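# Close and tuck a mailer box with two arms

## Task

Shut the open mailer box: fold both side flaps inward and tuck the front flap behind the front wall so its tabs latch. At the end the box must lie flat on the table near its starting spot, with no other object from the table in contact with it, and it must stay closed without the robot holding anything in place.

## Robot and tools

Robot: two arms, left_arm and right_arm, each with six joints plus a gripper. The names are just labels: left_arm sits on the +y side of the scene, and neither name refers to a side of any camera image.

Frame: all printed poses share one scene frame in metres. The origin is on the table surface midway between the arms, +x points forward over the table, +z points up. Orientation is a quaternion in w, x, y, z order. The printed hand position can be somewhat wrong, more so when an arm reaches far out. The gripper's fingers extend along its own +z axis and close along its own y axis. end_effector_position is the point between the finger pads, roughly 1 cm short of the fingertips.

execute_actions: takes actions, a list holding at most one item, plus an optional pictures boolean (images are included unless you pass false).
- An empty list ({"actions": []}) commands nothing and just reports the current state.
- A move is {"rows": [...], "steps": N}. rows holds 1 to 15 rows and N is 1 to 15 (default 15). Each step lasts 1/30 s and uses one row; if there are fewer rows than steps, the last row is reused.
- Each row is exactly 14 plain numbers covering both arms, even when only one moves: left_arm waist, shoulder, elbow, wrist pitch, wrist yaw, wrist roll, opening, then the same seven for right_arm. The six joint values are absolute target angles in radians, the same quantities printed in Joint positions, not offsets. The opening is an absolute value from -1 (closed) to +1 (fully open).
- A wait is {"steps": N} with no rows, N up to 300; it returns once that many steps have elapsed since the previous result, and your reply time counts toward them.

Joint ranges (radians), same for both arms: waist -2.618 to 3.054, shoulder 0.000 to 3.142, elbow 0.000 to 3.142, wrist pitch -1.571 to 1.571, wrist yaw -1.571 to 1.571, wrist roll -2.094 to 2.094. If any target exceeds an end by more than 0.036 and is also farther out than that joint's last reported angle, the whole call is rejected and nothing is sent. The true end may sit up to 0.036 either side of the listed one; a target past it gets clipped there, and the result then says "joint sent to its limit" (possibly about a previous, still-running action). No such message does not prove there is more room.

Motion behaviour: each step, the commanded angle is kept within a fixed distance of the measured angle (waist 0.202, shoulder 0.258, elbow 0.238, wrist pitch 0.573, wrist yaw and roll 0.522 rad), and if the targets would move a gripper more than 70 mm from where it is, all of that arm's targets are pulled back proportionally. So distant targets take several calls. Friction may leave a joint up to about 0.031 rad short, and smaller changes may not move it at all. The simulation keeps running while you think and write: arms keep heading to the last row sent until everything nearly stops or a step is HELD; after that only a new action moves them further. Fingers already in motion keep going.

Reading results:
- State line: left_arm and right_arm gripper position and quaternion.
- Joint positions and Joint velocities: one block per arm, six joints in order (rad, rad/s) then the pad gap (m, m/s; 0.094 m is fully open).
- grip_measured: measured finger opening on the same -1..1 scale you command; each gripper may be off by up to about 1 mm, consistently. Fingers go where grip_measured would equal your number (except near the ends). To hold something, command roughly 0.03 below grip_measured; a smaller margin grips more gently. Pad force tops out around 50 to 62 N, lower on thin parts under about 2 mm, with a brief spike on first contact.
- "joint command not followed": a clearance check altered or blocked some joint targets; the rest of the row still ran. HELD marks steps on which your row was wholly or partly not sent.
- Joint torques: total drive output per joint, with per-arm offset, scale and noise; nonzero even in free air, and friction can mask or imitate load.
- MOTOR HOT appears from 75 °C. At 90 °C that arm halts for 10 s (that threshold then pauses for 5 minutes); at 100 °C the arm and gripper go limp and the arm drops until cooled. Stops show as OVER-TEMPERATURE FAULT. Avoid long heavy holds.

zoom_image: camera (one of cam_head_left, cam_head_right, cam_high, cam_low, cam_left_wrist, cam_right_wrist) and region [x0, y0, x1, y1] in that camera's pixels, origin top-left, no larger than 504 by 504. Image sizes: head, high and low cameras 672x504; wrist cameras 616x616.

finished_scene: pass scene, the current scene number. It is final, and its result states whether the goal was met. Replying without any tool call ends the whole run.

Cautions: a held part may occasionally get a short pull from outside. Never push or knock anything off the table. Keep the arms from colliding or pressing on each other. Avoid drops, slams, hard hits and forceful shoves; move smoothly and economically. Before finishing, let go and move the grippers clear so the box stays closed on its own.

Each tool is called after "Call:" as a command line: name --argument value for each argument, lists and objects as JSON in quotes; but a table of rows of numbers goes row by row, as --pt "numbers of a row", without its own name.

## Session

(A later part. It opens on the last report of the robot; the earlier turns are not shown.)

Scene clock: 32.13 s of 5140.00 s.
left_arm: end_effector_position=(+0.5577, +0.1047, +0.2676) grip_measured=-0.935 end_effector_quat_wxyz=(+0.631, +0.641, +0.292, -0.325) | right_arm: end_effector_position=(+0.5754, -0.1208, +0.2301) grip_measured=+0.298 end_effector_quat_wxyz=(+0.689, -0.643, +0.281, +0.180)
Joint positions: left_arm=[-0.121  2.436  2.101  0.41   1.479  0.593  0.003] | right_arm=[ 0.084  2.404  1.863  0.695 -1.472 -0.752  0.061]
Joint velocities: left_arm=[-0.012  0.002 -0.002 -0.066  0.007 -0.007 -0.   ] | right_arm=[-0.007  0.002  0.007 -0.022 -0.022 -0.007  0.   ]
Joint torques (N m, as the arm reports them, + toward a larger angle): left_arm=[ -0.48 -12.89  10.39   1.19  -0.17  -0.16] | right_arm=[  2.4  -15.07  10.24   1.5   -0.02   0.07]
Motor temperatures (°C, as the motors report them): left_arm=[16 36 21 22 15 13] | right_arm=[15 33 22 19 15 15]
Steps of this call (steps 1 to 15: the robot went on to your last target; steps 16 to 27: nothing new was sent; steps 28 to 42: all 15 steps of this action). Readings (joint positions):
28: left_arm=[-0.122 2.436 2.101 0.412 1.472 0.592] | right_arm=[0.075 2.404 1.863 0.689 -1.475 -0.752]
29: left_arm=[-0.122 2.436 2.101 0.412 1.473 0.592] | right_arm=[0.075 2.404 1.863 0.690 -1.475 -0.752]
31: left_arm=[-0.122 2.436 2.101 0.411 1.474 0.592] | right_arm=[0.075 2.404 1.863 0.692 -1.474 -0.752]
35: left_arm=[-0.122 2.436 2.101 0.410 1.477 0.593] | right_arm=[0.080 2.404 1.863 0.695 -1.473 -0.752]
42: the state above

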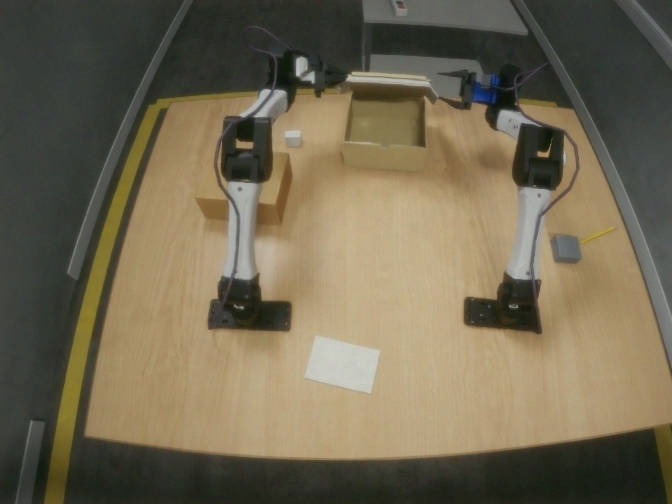

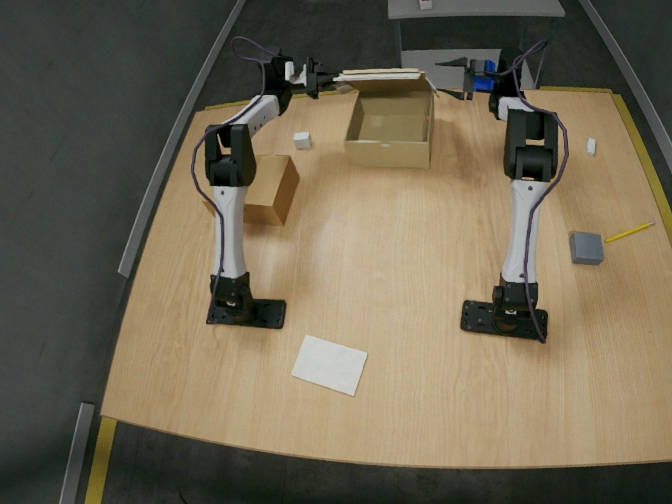

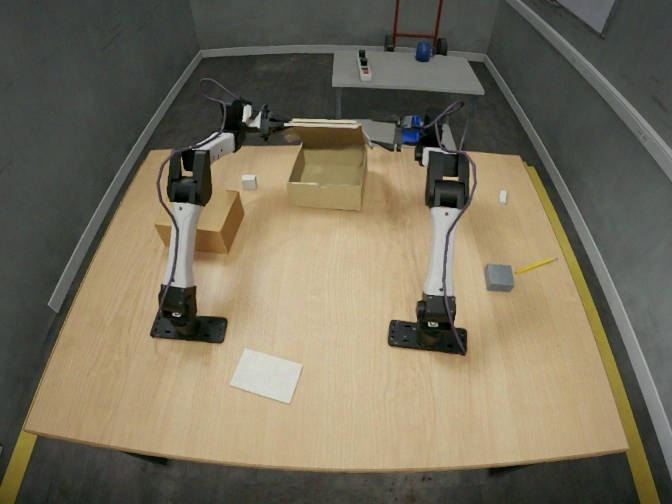

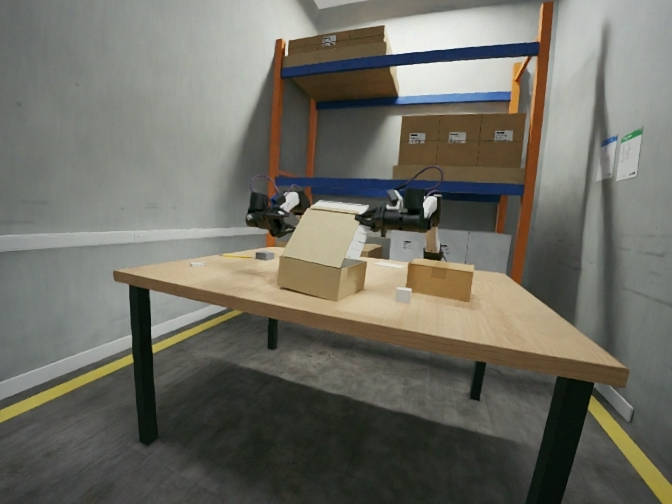

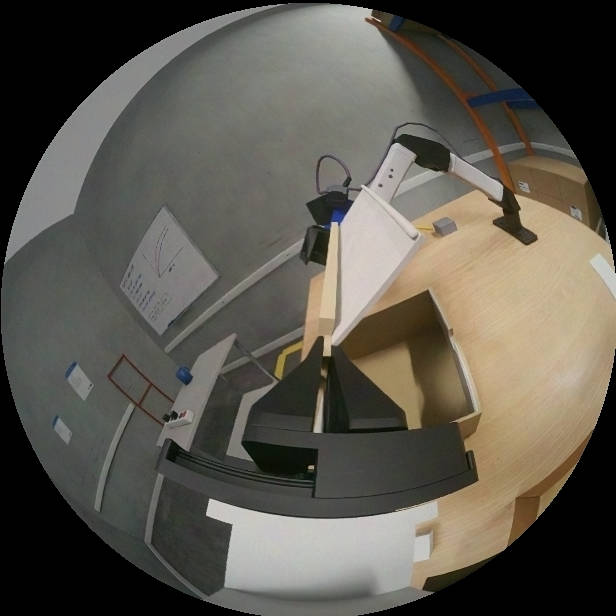

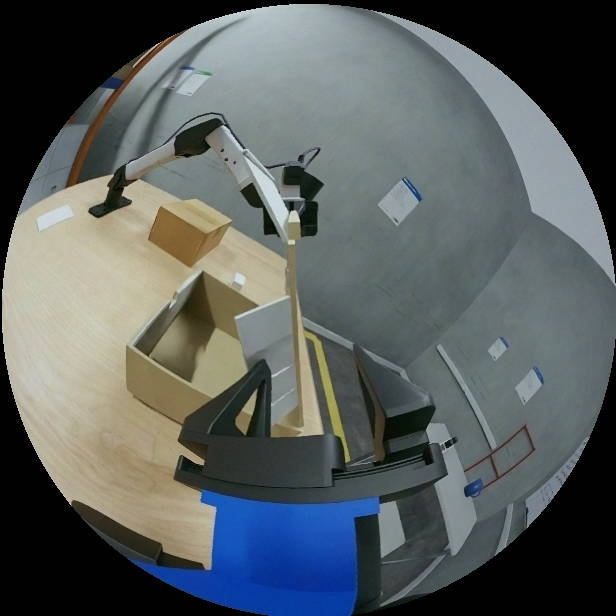

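Call:
execute_actions --actions '[{"rows":[[-0.13,2.455,2.115,0.37,1.46,0.58,-0.95,0.07,2.40,1.875,0.70,-1.48,-0.76,0.3],[-0.13,2.455,2.115,0.37,1.46,0.58,-0.95,0.05,2.40,1.875,0.70,-1.48,-0.76,0.3],[-0.13,2.455,2.115,0.37,1.46,0.58,-0.95,0.03,2.40,1.875,0.70,-1.48,-0.76,0.3],[-0.13,2.455,2.115,0.37,1.46,0.58,-0.95,0.01,2.40,1.875,0.70,-1.48,-0.76,0.3],[-0.13,2.46,2.13,0.36,1.46,0.565,-0.95,0.01,2.40,1.875,0.70,-1.48,-0.76,0.3],[-0.13,2.465,2.145,0.35,1.46,0.55,-0.95,0.01,2.40,1.875,0.70,-1.48,-0.76,0.3],[-0.13,2.47,2.16,0.34,1.46,0.535,-0.95,0.01,2.40,1.875,0.70,-1.48,-0.76,0.3],[-0.13,2.475,2.175,0.33,1.46,0.52,-0.95,0.01,2.40,1.875,0.70,-1.48,-0.76,0.3],[-0.13,2.48,2.19,0.32,1.46,0.505,-0.95,0.01,2.40,1.875,0.70,-1.48,-0.76,0.3],[-0.13,2.485,2.205,0.31,1.46,0.49,-0.95,0.01,2.40,1.875,0.70,-1.48,-0.76,0.3],[-0.13,2.49,2.22,0.30,1.46,0.475,-0.95,0.01,2.40,1.875,0.70,-1.48,-0.76,0.3],[-0.13,2.495,2.235,0.29,1.46,0.46,-0.95,0.01,2.40,1.875,0.70,-1.48,-0.76,0.3],[-0.13,2.50,2.25,0.28,1.46,0.445,-0.95,0.01,2.40,1.875,0.70,-1.48,-0.76,0.3],[-0.13,2.505,2.265,0.27,1.46,0.43,-0.95,0.01,2.40,1.875,0.70,-1.48,-0.76,0.3],[-0.13,2.51,2.28,0.26,1.46,0.415,-0.95,0.01,2.40,1.875,0.70,-1.48,-0.76,0.3]],"steps":15}]' --pictures false

Call:
execute_actions --actions '[{"rows":[[-0.13,2.516,2.295,0.25,1.46,0.40,-0.95,0.01,2.40,1.875,0.70,-1.48,-0.73,0.3],[-0.13,2.522,2.31,0.24,1.46,0.385,-0.95,0.01,2.40,1.875,0.70,-1.48,-0.70,0.3],[-0.13,2.528,2.325,0.235,1.46,0.37,-0.95,0.01,2.40,1.875,0.70,-1.48,-0.67,0.3],[-0.13,2.534,2.34,0.23,1.46,0.355,-0.95,0.01,2.40,1.875,0.70,-1.48,-0.64,0.3],[-0.13,2.54,2.355,0.22,1.46,0.34,-0.95,0.01,2.40,1.875,0.70,-1.48,-0.61,0.3],[-0.13,2.547,2.37,0.21,1.46,0.325,-0.95,0.01,2.40,1.875,0.70,-1.48,-0.58,0.3],[-0.13,2.554,2.385,0.20,1.46,0.31,-0.95,0.01,2.40,1.875,0.70,-1.48,-0.55,0.3],[-0.13,2.56,2.40,0.19,1.46,0.30,-0.95,0.01,2.40,1.875,0.70,-1.48,-0.50,0.1]],"steps":15}]'

Scene clock: 35.90 s of 5140.00 s.
left_arm: end_effector_position=(+0.5678, +0.1030, +0.2819) grip_measured=-0.935 end_effector_quat_wxyz=(+0.613, +0.622, +0.330, -0.357) | right_arm: end_effector_position=(+0.5846, -0.1667, +0.2301) grip_measured=+0.298 end_effector_quat_wxyz=(+0.696, -0.631, +0.306, +0.152)
Joint positions: left_arm=[-0.121  2.483  2.242  0.317  1.47   0.481  0.003] | right_arm=[ 0.002  2.404  1.863  0.695 -1.474 -0.752  0.061]
Joint velocities: left_arm=[ 0.002  0.134  0.437 -0.315 -0.022 -0.388  0.001] | right_arm=[ 0.012  0.002  0.007 -0.022  0.007 -0.037  0.   ]
Joint torques (N m, as the arm reports them, + toward a larger angle): left_arm=[ -0.41 -13.23  10.39   1.49  -0.08  -0.04] | right_arm=[  0.61 -15.12  10.3    1.51   0.     0.07]
Motor temperatures (°C, as the motors report them): left_arm=[16 37 21 22 15 13] | right_arm=[15 34 22 19 15 15]
Steps of this call (steps 1 to 15: the robot went on to your last target; steps 16 to 90: nothing new was sent; then 0.27 s passed at rest; steps 91 to 105: all 15 steps of this action). Readings (joint positions):
91: left_arm=[-0.121 2.436 2.101 0.410 1.479 0.593] | right_arm=[0.082 2.404 1.863 0.695 -1.472 -0.752]
92: left_arm=[-0.121 2.436 2.101 0.410 1.479 0.593] | right_arm=[0.079 2.404 1.863 0.695 -1.472 -0.752]
94: left_arm=[-0.121 2.436 2.101 0.410 1.478 0.593] | right_arm=[0.064 2.404 1.863 0.695 -1.473 -0.752]
98: left_arm=[-0.121 2.447 2.139 0.384 1.473 0.569] | right_arm=[0.017 2.404 1.863 0.695 -1.473 -0.752]
105: the state above

Scene clock: 36.40 s of 5140.00 s.
left_arm: end_effector_position=(+0.5755, +0.1020, +0.2943) grip_measured=-0.935 end_effector_quat_wxyz=(+0.585, +0.594, +0.378, -0.403) | right_arm: end_effector_position=(+0.5845, -0.1664, +0.2301) grip_measured=+0.101 end_effector_quat_wxyz=(+0.675, -0.595, +0.373, +0.227)
Joint positions: left_arm=[-0.121  2.536  2.388  0.226  1.467  0.324  0.003] | right_arm=[ 0.003  2.404  1.863  0.695 -1.474 -0.533  0.052]
Joint velocities: left_arm=[ 0.007 -0.007  0.012 -0.022 -0.081 -0.051 -0.001] | right_arm=[-0.002 -0.017 -0.007  0.007 -0.022  0.168 -0.   ]
Joint torques (N m, as the arm reports them, + toward a larger angle): left_arm=[ -0.45 -13.04  10.12   1.29  -0.05  -0.16] | right_arm=[  0.78 -15.04  10.29   1.52   0.02   0.21]
Motor temperatures (°C, as the motors report them): left_arm=[16 37 22 22 15 13] | right_arm=[15 34 22 19 15 15]
Steps of this call (steps 1 to 15: all 15 steps of this action). Readings (joint positions):
1: left_arm=[-0.121 2.488 2.257 0.307 1.470 0.466] | right_arm=[0.003 2.404 1.863 0.695 -1.474 -0.750]
2: left_arm=[-0.121 2.493 2.272 0.297 1.470 0.452] | right_arm=[0.003 2.404 1.863 0.695 -1.474 -0.743]
4: left_arm=[-0.121 2.504 2.302 0.280 1.469 0.423] | right_arm=[0.003 2.404 1.863 0.695 -1.474 -0.716]
8: left_arm=[-0.121 2.529 2.363 0.247 1.469 0.366] | right_arm=[0.003 2.404 1.863 0.695 -1.474 -0.628]
15: the state above

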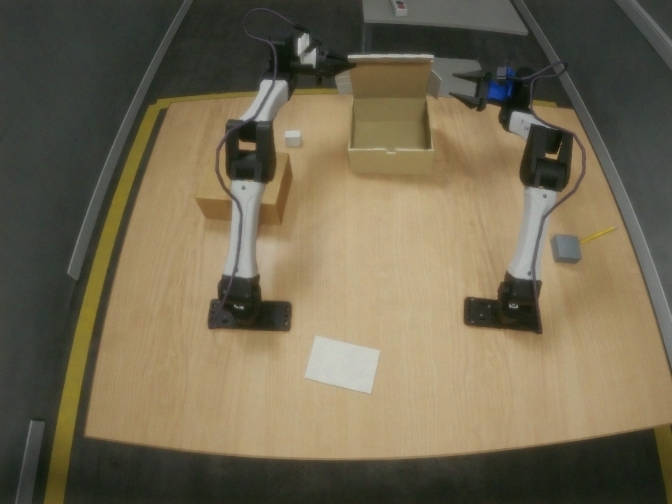

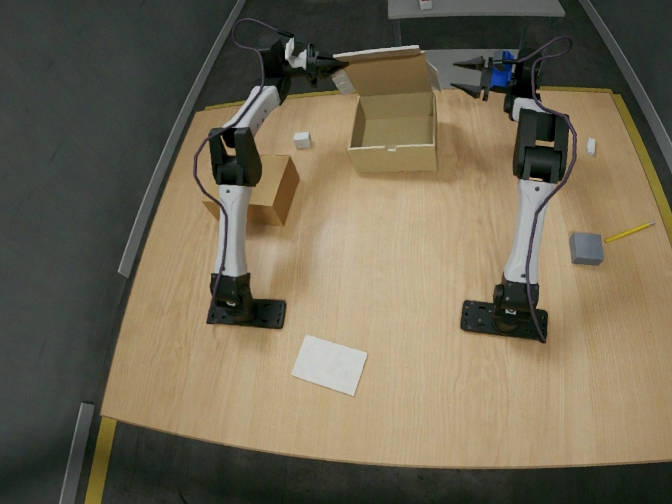

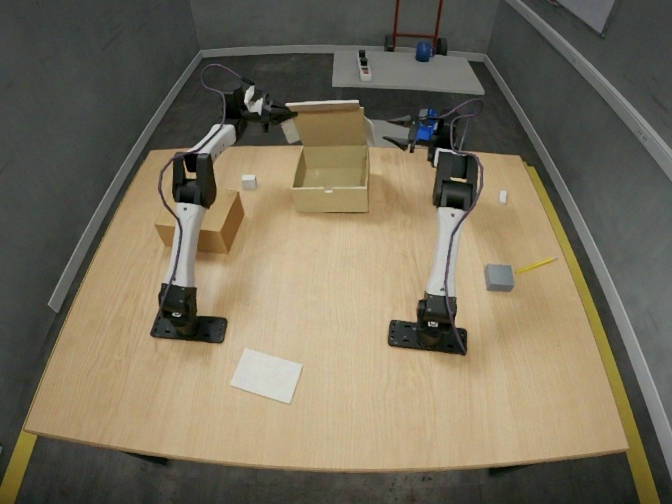

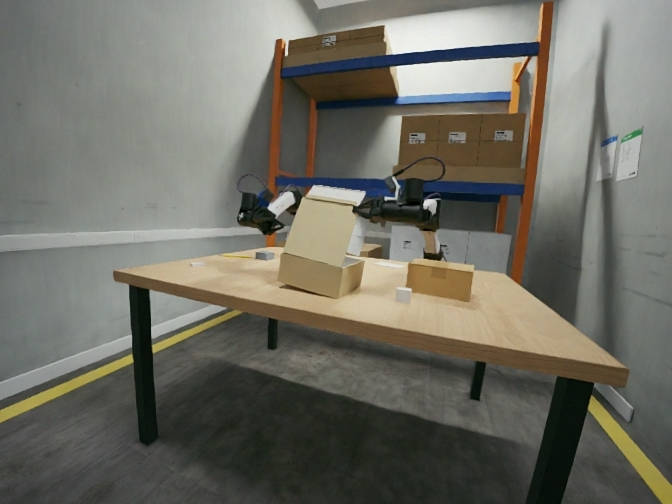

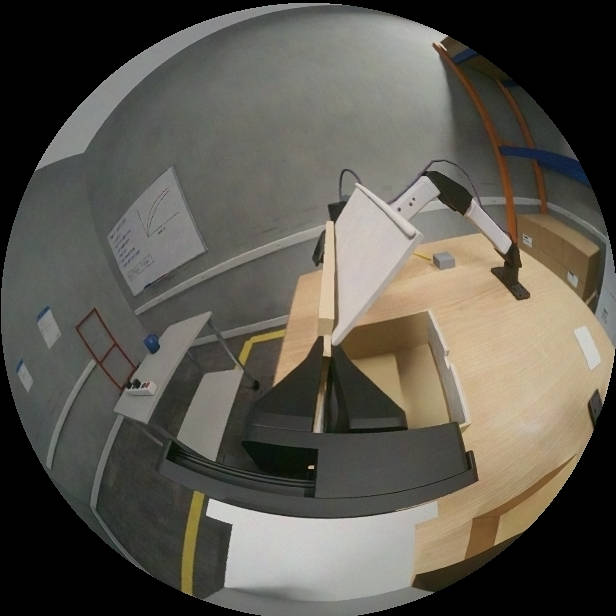

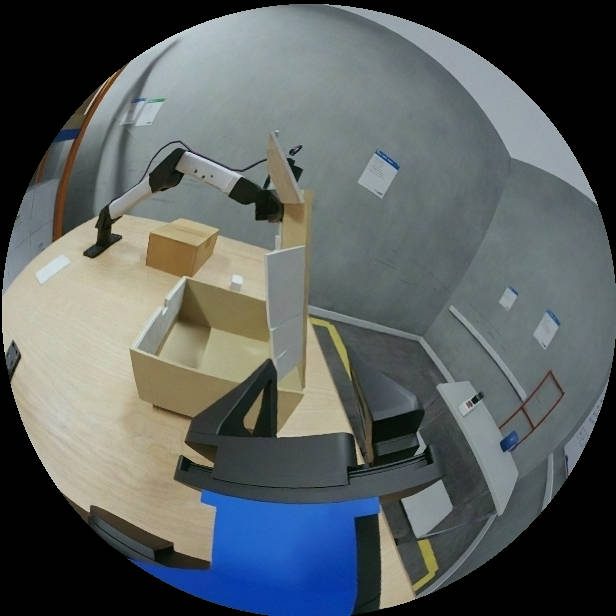

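Call:
execute_actions --actions '[{"rows":[[-0.13,2.56,2.40,0.19,1.46,0.30,-0.95,0.01,2.41,1.90,0.68,-1.48,-0.50,0.05],[-0.13,2.56,2.40,0.19,1.46,0.30,-0.95,0.01,2.42,1.93,0.66,-1.48,-0.50,0.05],[-0.13,2.56,2.40,0.19,1.46,0.30,-0.95,0.01,2.43,1.96,0.63,-1.48,-0.50,0.05],[-0.13,2.56,2.40,0.19,1.46,0.30,-0.95,0.02,2.437,1.985,0.61,-1.48,-0.50,0.05],[-0.13,2.56,2.40,0.19,1.46,0.30,-0.95,0.025,2.437,1.985,0.61,-1.48,-0.50,0.05],[-0.13,2.56,2.40,0.19,1.46,0.30,-0.95,0.03,2.437,1.985,0.61,-1.48,-0.50,0.05],[-0.13,2.56,2.40,0.19,1.46,0.30,-0.95,0.035,2.437,1.985,0.61,-1.48,-0.50,0.05],[-0.13,2.56,2.40,0.19,1.46,0.30,-0.95,0.04,2.437,1.985,0.61,-1.48,-0.50,0.05]],"steps":15}]'

Scene clock: 38.23 s of 5140.00 s.
left_arm: end_effector_position=(+0.5755, +0.1020, +0.2948) grip_measured=-0.935 end_effector_quat_wxyz=(+0.584, +0.593, +0.380, -0.404) | right_arm: end_effector_position=(+0.5893, -0.1469, +0.2474) grip_measured=+0.052 end_effector_quat_wxyz=(+0.669, -0.599, +0.365, +0.244)
Joint positions: left_arm=[-0.121  2.536  2.39   0.226  1.466  0.316  0.003] | right_arm=[ 0.039  2.426  1.97   0.623 -1.478 -0.509  0.049]
Joint velocities: left_arm=[ 0.002 -0.012  0.007 -0.037  0.007 -0.022 -0.   ] | right_arm=[ 0.017 -0.007 -0.012 -0.037  0.022  0.007 -0.   ]
Joint torques (N m, as the arm reports them, + toward a larger angle): left_arm=[ -0.4  -13.06  10.14   1.29  -0.05  -0.16] | right_arm=[  0.43 -14.15  10.66   1.39   0.07   0.24]
Motor temperatures (°C, as the motors report them): left_arm=[16 38 22 22 15 13] | right_arm=[15 34 22 19 15 15]
Steps of this call (steps 1 to 30: the robot went on to your last target; steps 31 to 40: nothing new was sent; steps 41 to 55: all 15 steps of this action). Readings (joint positions):
41: left_arm=[-0.121 2.536 2.390 0.226 1.466 0.316] | right_arm=[0.003 2.404 1.866 0.693 -1.475 -0.509]
42: left_arm=[-0.121 2.536 2.390 0.226 1.466 0.316] | right_arm=[0.003 2.408 1.877 0.686 -1.476 -0.509]
44: left_arm=[-0.121 2.536 2.390 0.226 1.466 0.316] | right_arm=[0.003 2.422 1.923 0.664 -1.478 -0.509]
48: left_arm=[-0.121 2.536 2.390 0.226 1.466 0.316] | right_arm=[0.014 2.426 1.968 0.640 -1.478 -0.509]
55: the state above

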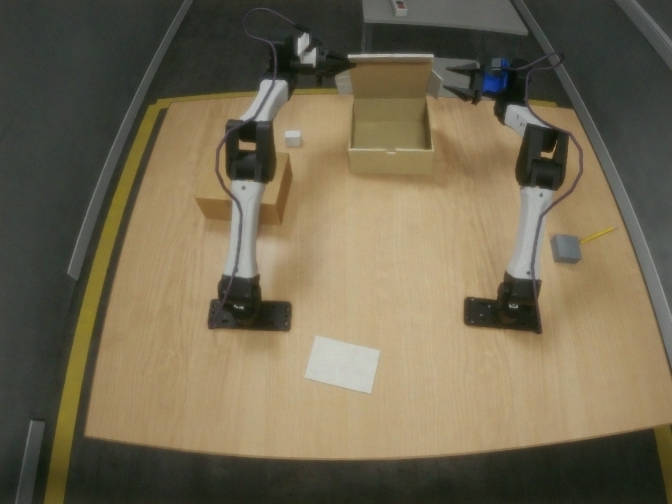

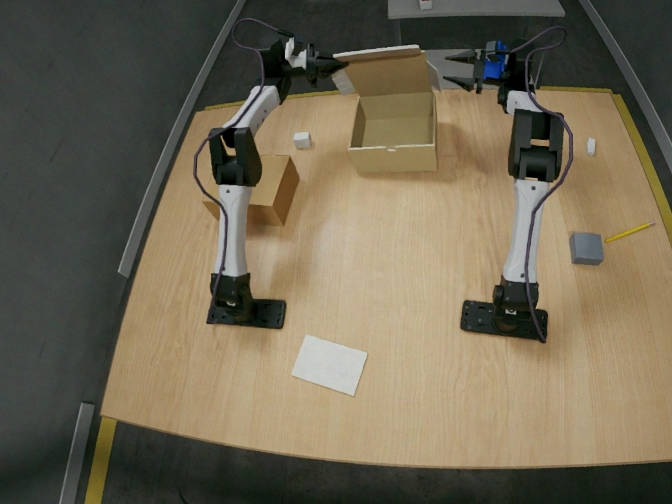

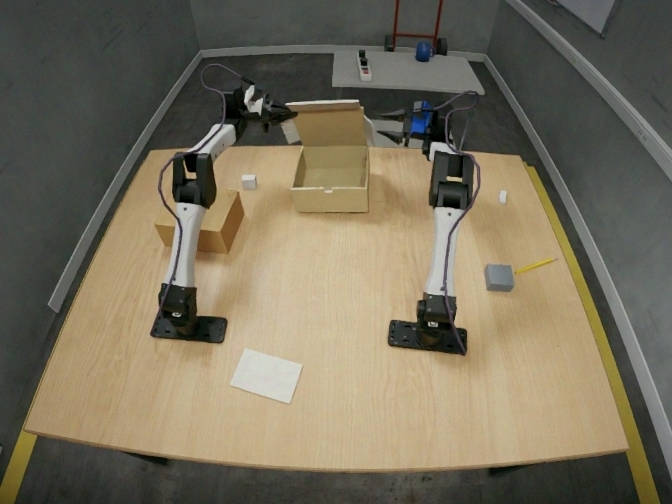

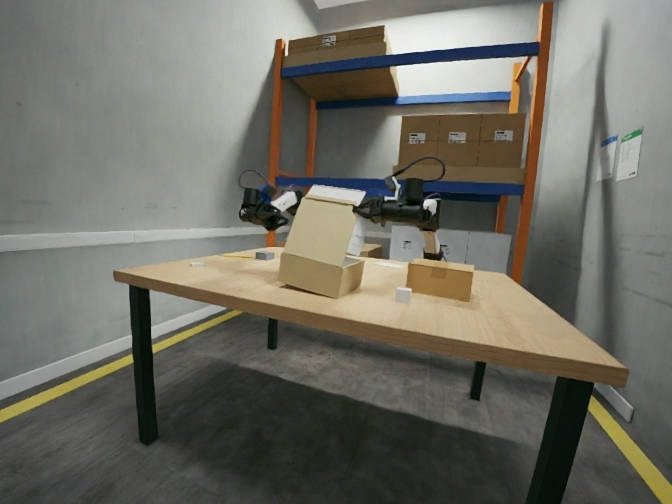

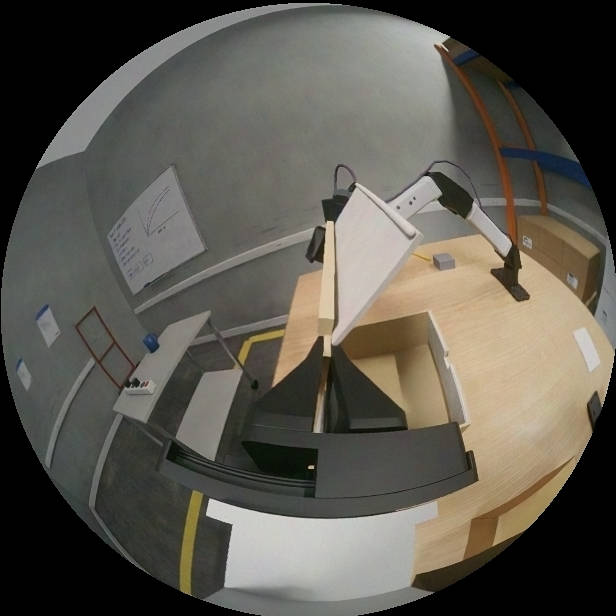

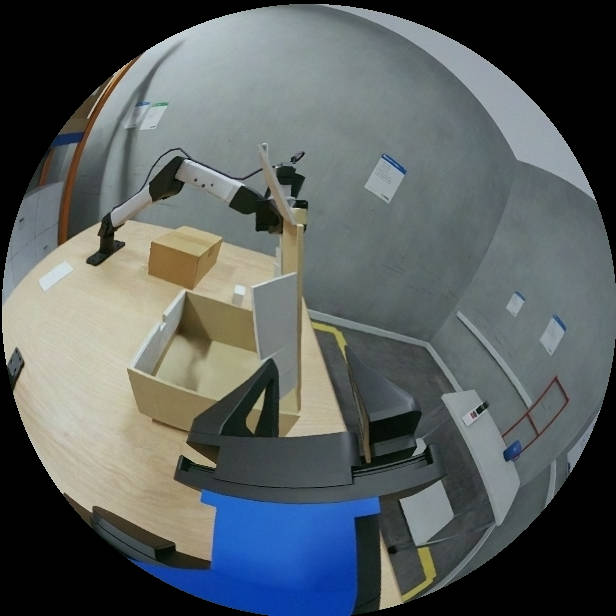

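Open to 0.2 near free edge and push in.

Call:
execute_actions --actions '[{"rows":[[-0.13,2.56,2.40,0.19,1.46,0.30,-0.95,0.04,2.437,1.985,0.61,-1.48,-0.50,0.18],[-0.13,2.56,2.40,0.19,1.46,0.30,-0.95,0.05,2.437,1.985,0.61,-1.48,-0.50,0.18],[-0.13,2.56,2.40,0.19,1.46,0.30,-0.95,0.056,2.437,1.985,0.61,-1.48,-0.50,0.18],[-0.13,2.56,2.40,0.19,1.46,0.30,-0.95,0.062,2.437,1.985,0.61,-1.48,-0.50,0.18],[-0.13,2.56,2.40,0.19,1.46,0.30,-0.95,0.068,2.437,1.985,0.61,-1.48,-0.50,0.18],[-0.13,2.56,2.40,0.19,1.46,0.30,-0.95,0.074,2.437,1.985,0.61,-1.48,-0.50,0.18],[-0.13,2.56,2.40,0.19,1.46,0.30,-0.95,0.08,2.437,1.985,0.61,-1.48,-0.50,0.18],[-0.13,2.56,2.40,0.19,1.46,0.30,-0.95,0.086,2.437,1.985,0.61,-1.48,-0.50,0.2],[-0.13,2.56,2.40,0.19,1.46,0.30,-0.95,0.092,2.437,1.985,0.61,-1.48,-0.50,0.22],[-0.13,2.56,2.40,0.19,1.46,0.30,-0.95,0.098,2.437,1.985,0.61,-1.48,-0.50,0.24],[-0.13,2.56,2.40,0.19,1.46,0.30,-0.95,0.105,2.437,1.985,0.61,-1.48,-0.50,0.26],[-0.13,2.56,2.40,0.19,1.46,0.30,-0.95,0.112,2.437,1.985,0.61,-1.48,-0.50,0.28]],"steps":15}]'

Scene clock: 39.70 s of 5140.00 s.
left_arm: end_effector_position=(+0.5732, +0.1025, +0.2946) grip_measured=-0.935 end_effector_quat_wxyz=(+0.580, +0.596, +0.376, -0.408) | right_arm: end_effector_position=(+0.5851, -0.1237, +0.2471) grip_measured=+0.278 end_effector_quat_wxyz=(+0.664, -0.605, +0.355, +0.258)
Joint positions: left_arm=[-0.121  2.536  2.39   0.226  1.481  0.315  0.003] | right_arm=[ 0.08   2.426  1.97   0.618 -1.473 -0.508  0.06 ]
Joint velocities: left_arm=[-0.002  0.012  0.007 -0.037  0.022  0.022  0.   ] | right_arm=[ 0.007 -0.012  0.002  0.007  0.007  0.051 -0.   ]
Joint torques (N m, as the arm reports them, + toward a larger angle): left_arm=[ -0.49 -13.09  10.08   1.28  -0.21  -0.15] | right_arm=[  2.19 -14.16  10.77   1.37  -0.04   0.22]
Motor temperatures (°C, as the motors report them): left_arm=[16 38 22 22 15 13] | right_arm=[15 35 23 19 15 15]
Steps of this call (steps 1 to 15: the robot went on to your last target; steps 16 to 29: nothing new was sent; steps 30 to 44: all 15 steps of this action). Readings (joint positions):
30: left_arm=[-0.121 2.536 2.390 0.226 1.466 0.316] | right_arm=[0.039 2.426 1.970 0.618 -1.478 -0.509]
31: left_arm=[-0.121 2.536 2.390 0.226 1.466 0.316] | right_arm=[0.039 2.426 1.970 0.618 -1.478 -0.509]
33: left_arm=[-0.121 2.536 2.390 0.226 1.466 0.316] | right_arm=[0.040 2.426 1.970 0.618 -1.478 -0.509]
37: left_arm=[-0.121 2.536 2.390 0.226 1.466 0.316] | right_arm=[0.057 2.426 1.970 0.618 -1.478 -0.509]
44: the state above

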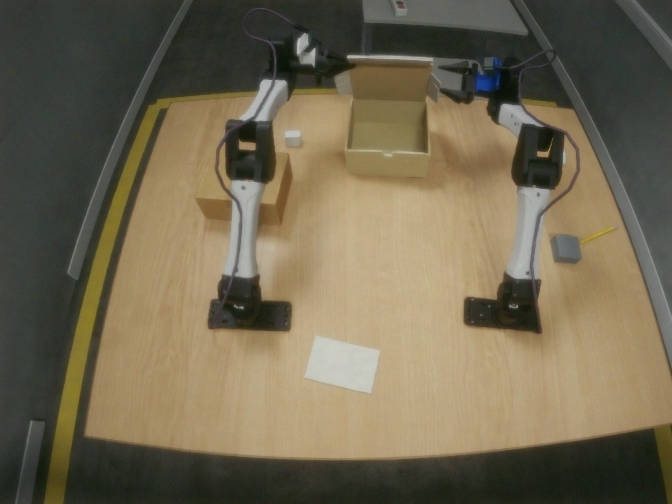

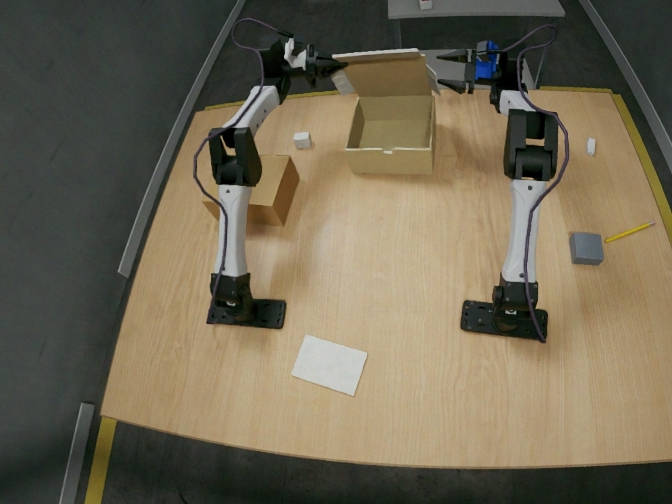

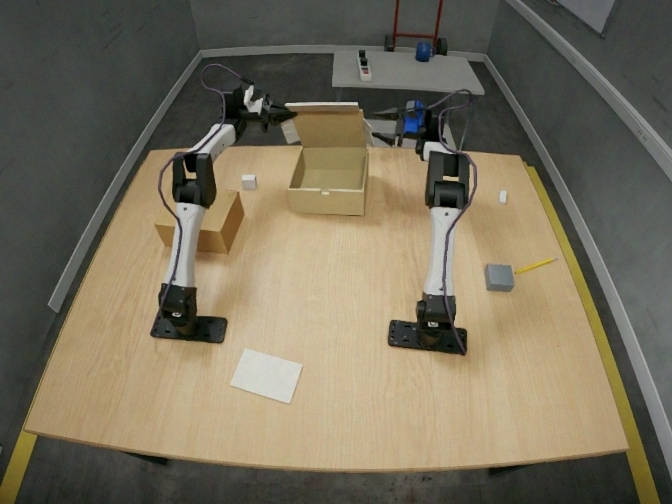

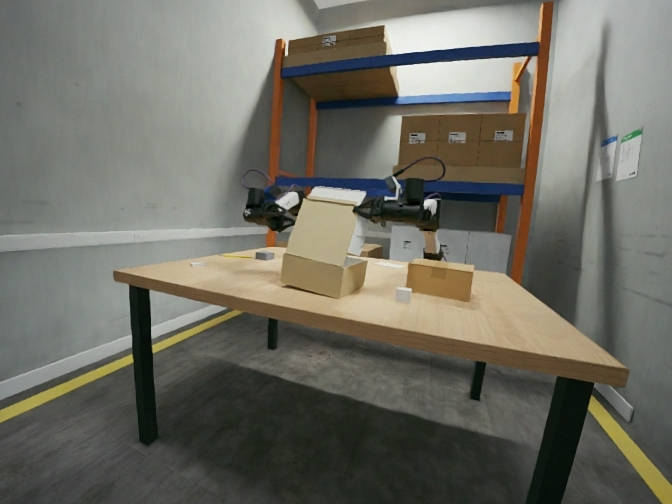

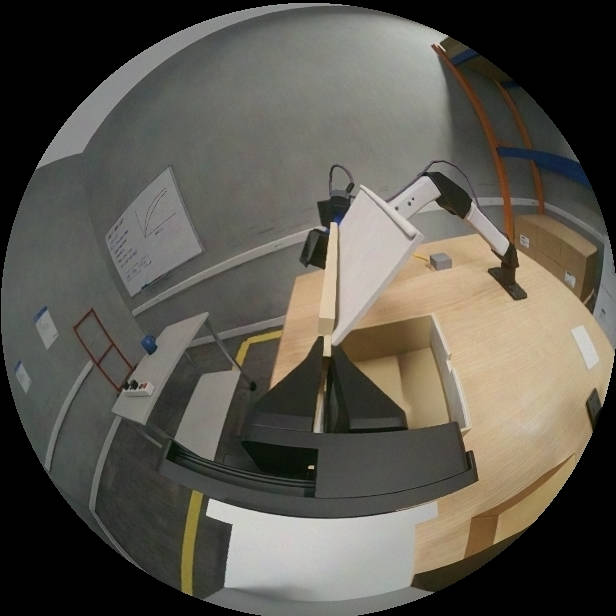

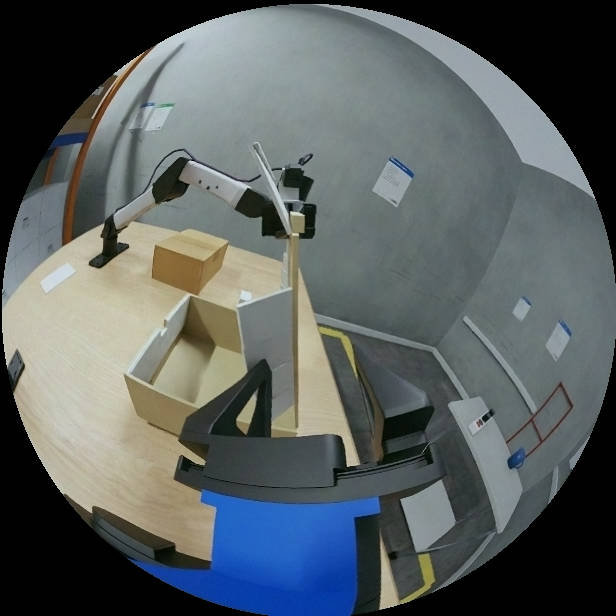

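Call:
execute_actions --actions '[{"rows":[[-0.13,2.56,2.40,0.19,1.45,0.30,-0.97,0.112,2.437,1.985,0.61,-1.48,-0.50,0.32],[-0.13,2.56,2.40,0.19,1.44,0.30,-0.97,0.118,2.437,1.985,0.61,-1.48,-0.50,0.36],[-0.13,2.56,2.40,0.19,1.43,0.30,-0.97,0.124,2.437,1.985,0.61,-1.48,-0.50,0.40],[-0.135,2.56,2.40,0.19,1.42,0.30,-0.97,0.13,2.437,1.985,0.61,-1.48,-0.50,0.43],[-0.14,2.56,2.40,0.19,1.42,0.30,-0.97,0.136,2.437,1.985,0.61,-1.48,-0.50,0.46],[-0.14,2.56,2.40,0.19,1.42,0.30,-0.97,0.142,2.437,1.985,0.61,-1.48,-0.50,0.46],[-0.14,2.56,2.40,0.19,1.42,0.30,-0.97,0.148,2.437,1.985,0.61,-1.48,-0.50,0.46],[-0.14,2.56,2.40,0.19,1.42,0.30,-0.97,0.155,2.437,1.985,0.61,-1.48,-0.50,0.46]],"steps":15}]'

Scene clock: 41.13 s of 5140.00 s.
left_arm: end_effector_position=(+0.5733, +0.1025, +0.2946) grip_measured=-0.940 end_effector_quat_wxyz=(+0.580, +0.595, +0.377, -0.409) | right_arm: end_effector_position=(+0.5814, -0.1054, +0.2472) grip_measured=+0.458 end_effector_quat_wxyz=(+0.661, -0.609, +0.348, +0.268)
Joint positions: left_arm=[-0.121  2.536  2.39   0.225  1.481  0.313  0.003] | right_arm=[ 0.113  2.426  1.97   0.617 -1.466 -0.507  0.069]
Joint velocities: left_arm=[-0.002 -0.007 -0.002 -0.007  0.007 -0.007  0.002] | right_arm=[-0.017  0.007  0.017 -0.037 -0.007  0.022  0.001]
Joint torques (N m, as the arm reports them, + toward a larger angle): left_arm=[ -1.34 -13.05  10.1    1.29  -0.59  -0.13] | right_arm=[  2.7  -14.08  10.88   1.36  -0.06   0.22]
Motor temperatures (°C, as the motors report them): left_arm=[16 38 22 22 15 13] | right_arm=[15 35 23 19 15 15]
Steps of this call (steps 1 to 15: the robot went on to your last target; steps 16 to 28: nothing new was sent; steps 29 to 43: all 15 steps of this action). Readings (joint positions):
29: left_arm=[-0.121 2.536 2.390 0.226 1.481 0.315] | right_arm=[0.080 2.426 1.970 0.618 -1.472 -0.508]
30: left_arm=[-0.121 2.536 2.390 0.226 1.481 0.315] | right_arm=[0.080 2.426 1.970 0.618 -1.471 -0.508]
32: left_arm=[-0.121 2.536 2.390 0.226 1.481 0.315] | right_arm=[0.081 2.426 1.970 0.618 -1.469 -0.507]
36: left_arm=[-0.121 2.536 2.390 0.225 1.481 0.315] | right_arm=[0.093 2.426 1.970 0.618 -1.468 -0.507]
43: the state above

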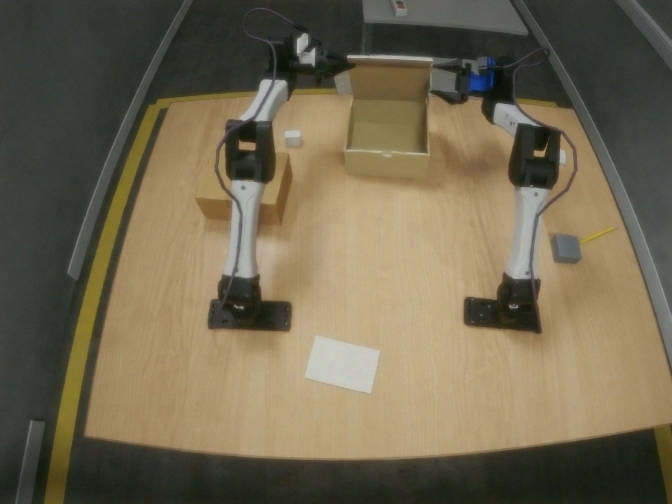

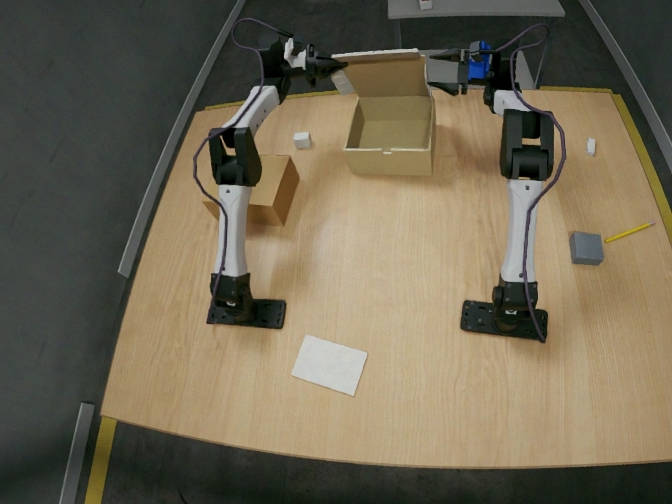

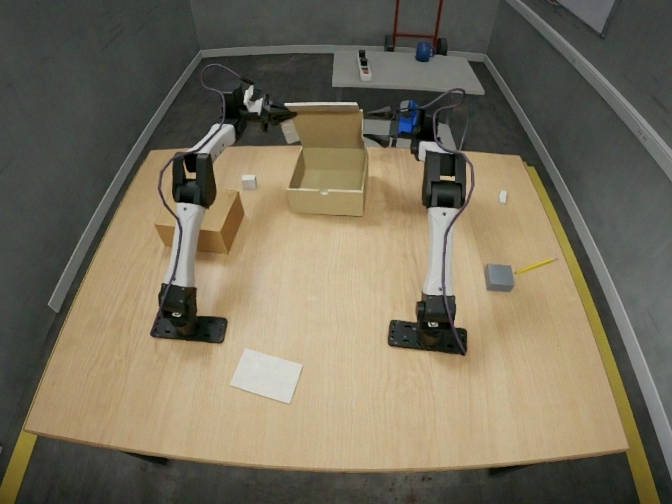

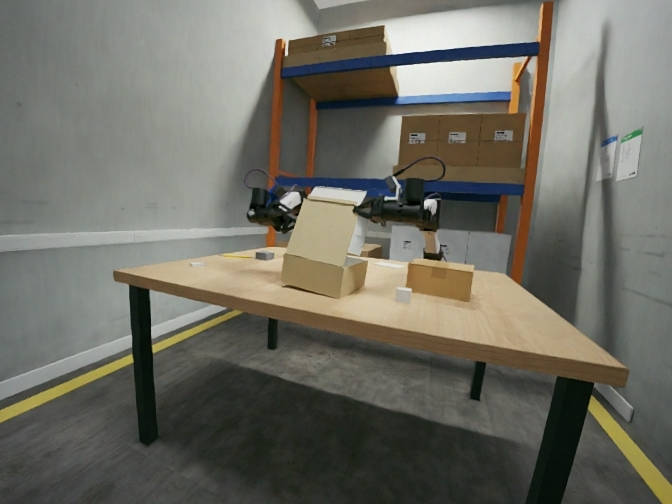

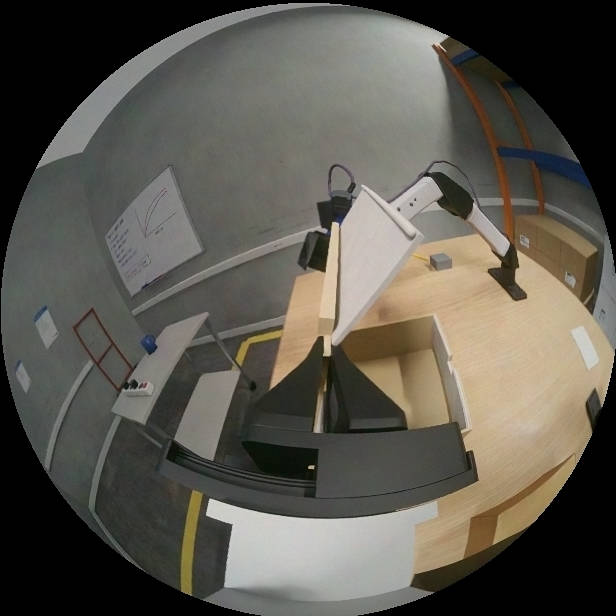

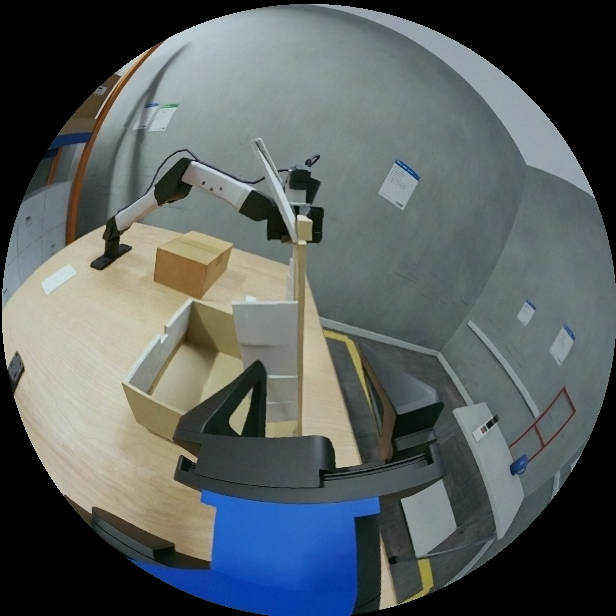

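Call:
execute_actions --actions '[{"rows":[[-0.14,2.56,2.40,0.19,1.43,0.30,-0.97,0.162,2.437,1.985,0.61,-1.48,-0.50,0.46],[-0.14,2.56,2.40,0.19,1.44,0.30,-0.97,0.169,2.437,1.985,0.61,-1.48,-0.50,0.45],[-0.14,2.56,2.40,0.19,1.45,0.30,-0.97,0.176,2.437,1.985,0.61,-1.48,-0.50,0.44],[-0.14,2.56,2.40,0.19,1.46,0.30,-0.97,0.183,2.437,1.985,0.61,-1.48,-0.50,0.42],[-0.14,2.56,2.40,0.19,1.47,0.30,-0.97,0.19,2.437,1.985,0.61,-1.47,-0.50,0.40],[-0.14,2.56,2.40,0.19,1.48,0.30,-0.97,0.197,2.437,1.985,0.61,-1.46,-0.50,0.37],[-0.14,2.56,2.40,0.19,1.48,0.30,-0.97,0.204,2.437,1.985,0.61,-1.45,-0.50,0.34],[-0.14,2.56,2.40,0.19,1.48,0.30,-0.97,0.211,2.437,1.985,0.61,-1.45,-0.50,0.31],[-0.14,2.56,2.40,0.19,1.48,0.30,-0.97,0.218,2.437,1.985,0.61,-1.45,-0.50,0.28]],"steps":15}]'

Scene clock: 42.33 s of 5140.00 s.
left_arm: end_effector_position=(+0.5702, +0.0978, +0.2945) grip_measured=-0.940 end_effector_quat_wxyz=(+0.577, +0.598, +0.373, -0.413) | right_arm: end_effector_position=(+0.5629, -0.0458, +0.2472) grip_measured=+0.281 end_effector_quat_wxyz=(+0.647, -0.625, +0.317, +0.301)
Joint positions: left_arm=[-0.129  2.536  2.39   0.225  1.486  0.313  0.003] | right_arm=[ 0.221  2.426  1.97   0.615 -1.458 -0.507  0.06 ]
Joint velocities: left_arm=[-0.081  0.002 -0.022  0.037 -0.007 -0.037  0.001] | right_arm=[ 0.247 -0.007 -0.002  0.022  0.007 -0.037 -0.001]
Joint torques (N m, as the arm reports them, + toward a larger angle): left_arm=[ -0.23 -13.01  10.12   1.28  -0.05  -0.11] | right_arm=[ -0.83 -14.06  10.64   1.4    0.17   0.23]
Motor temperatures (°C, as the motors report them): left_arm=[16 39 22 22 15 13] | right_arm=[15 35 23 19 15 15]
Steps of this call (steps 1 to 15: the robot went on to your last target; steps 16 to 21: nothing new was sent; steps 22 to 36: all 15 steps of this action). Readings (joint positions):
22: left_arm=[-0.121 2.536 2.390 0.225 1.480 0.313] | right_arm=[0.113 2.426 1.970 0.617 -1.466 -0.507]
23: left_arm=[-0.121 2.536 2.390 0.225 1.480 0.313] | right_arm=[0.114 2.426 1.970 0.617 -1.466 -0.507]
25: left_arm=[-0.121 2.536 2.390 0.225 1.481 0.313] | right_arm=[0.118 2.426 1.970 0.617 -1.466 -0.507]
29: left_arm=[-0.118 2.536 2.390 0.225 1.489 0.313] | right_arm=[0.140 2.426 1.970 0.616 -1.462 -0.507]
36: the state above

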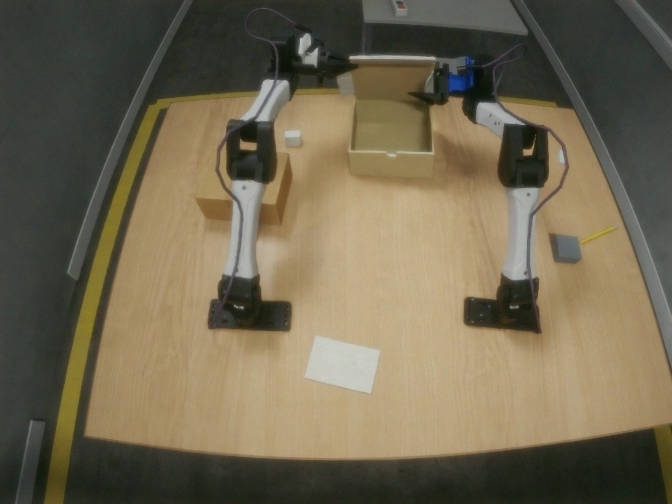

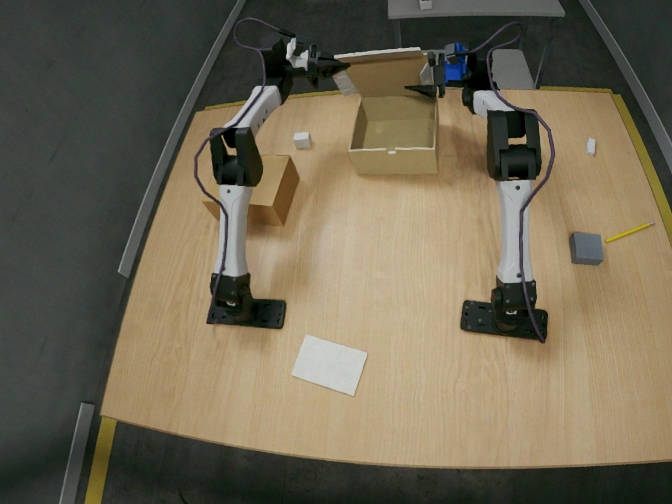

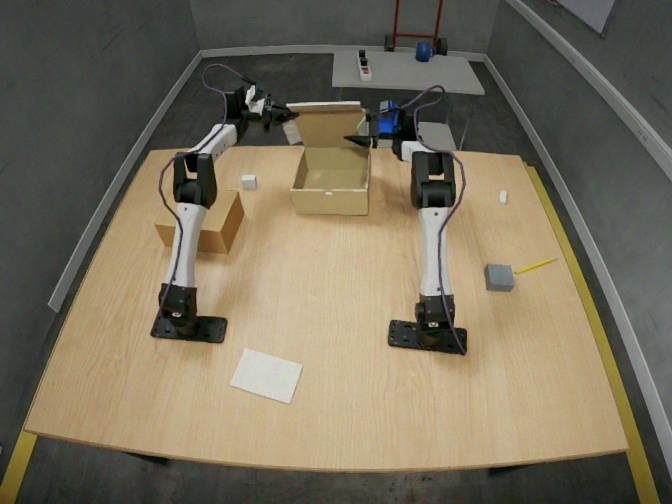

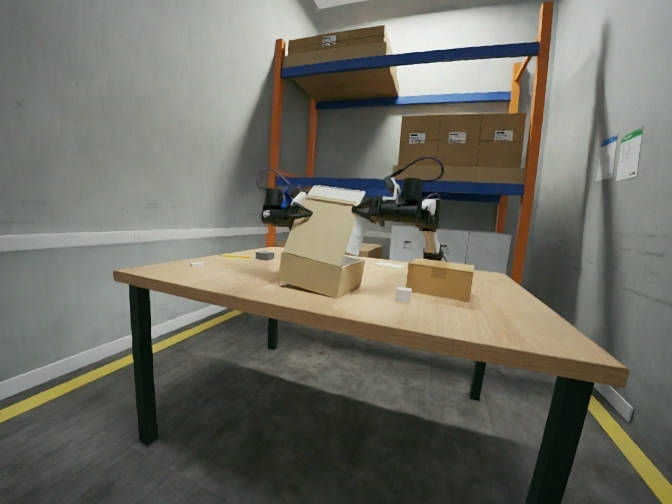

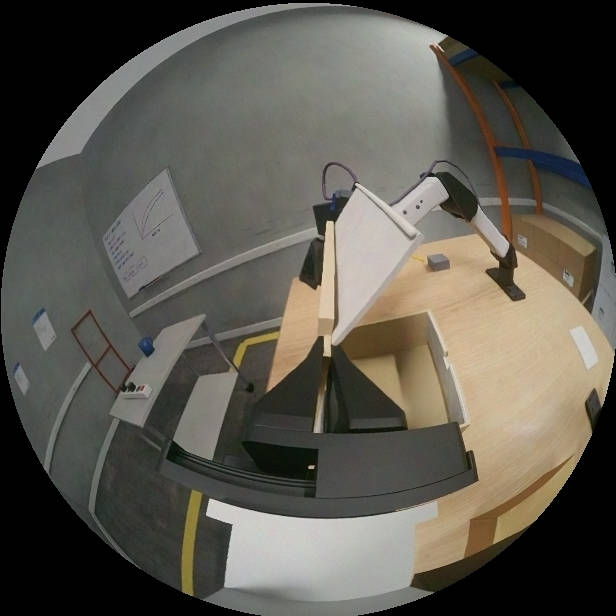

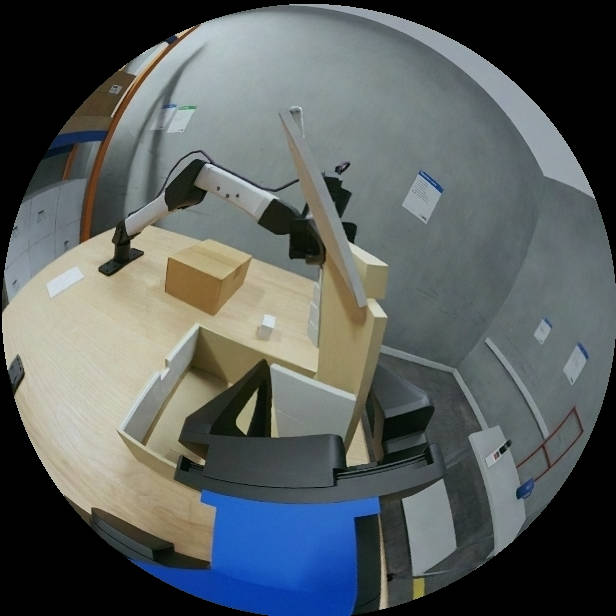

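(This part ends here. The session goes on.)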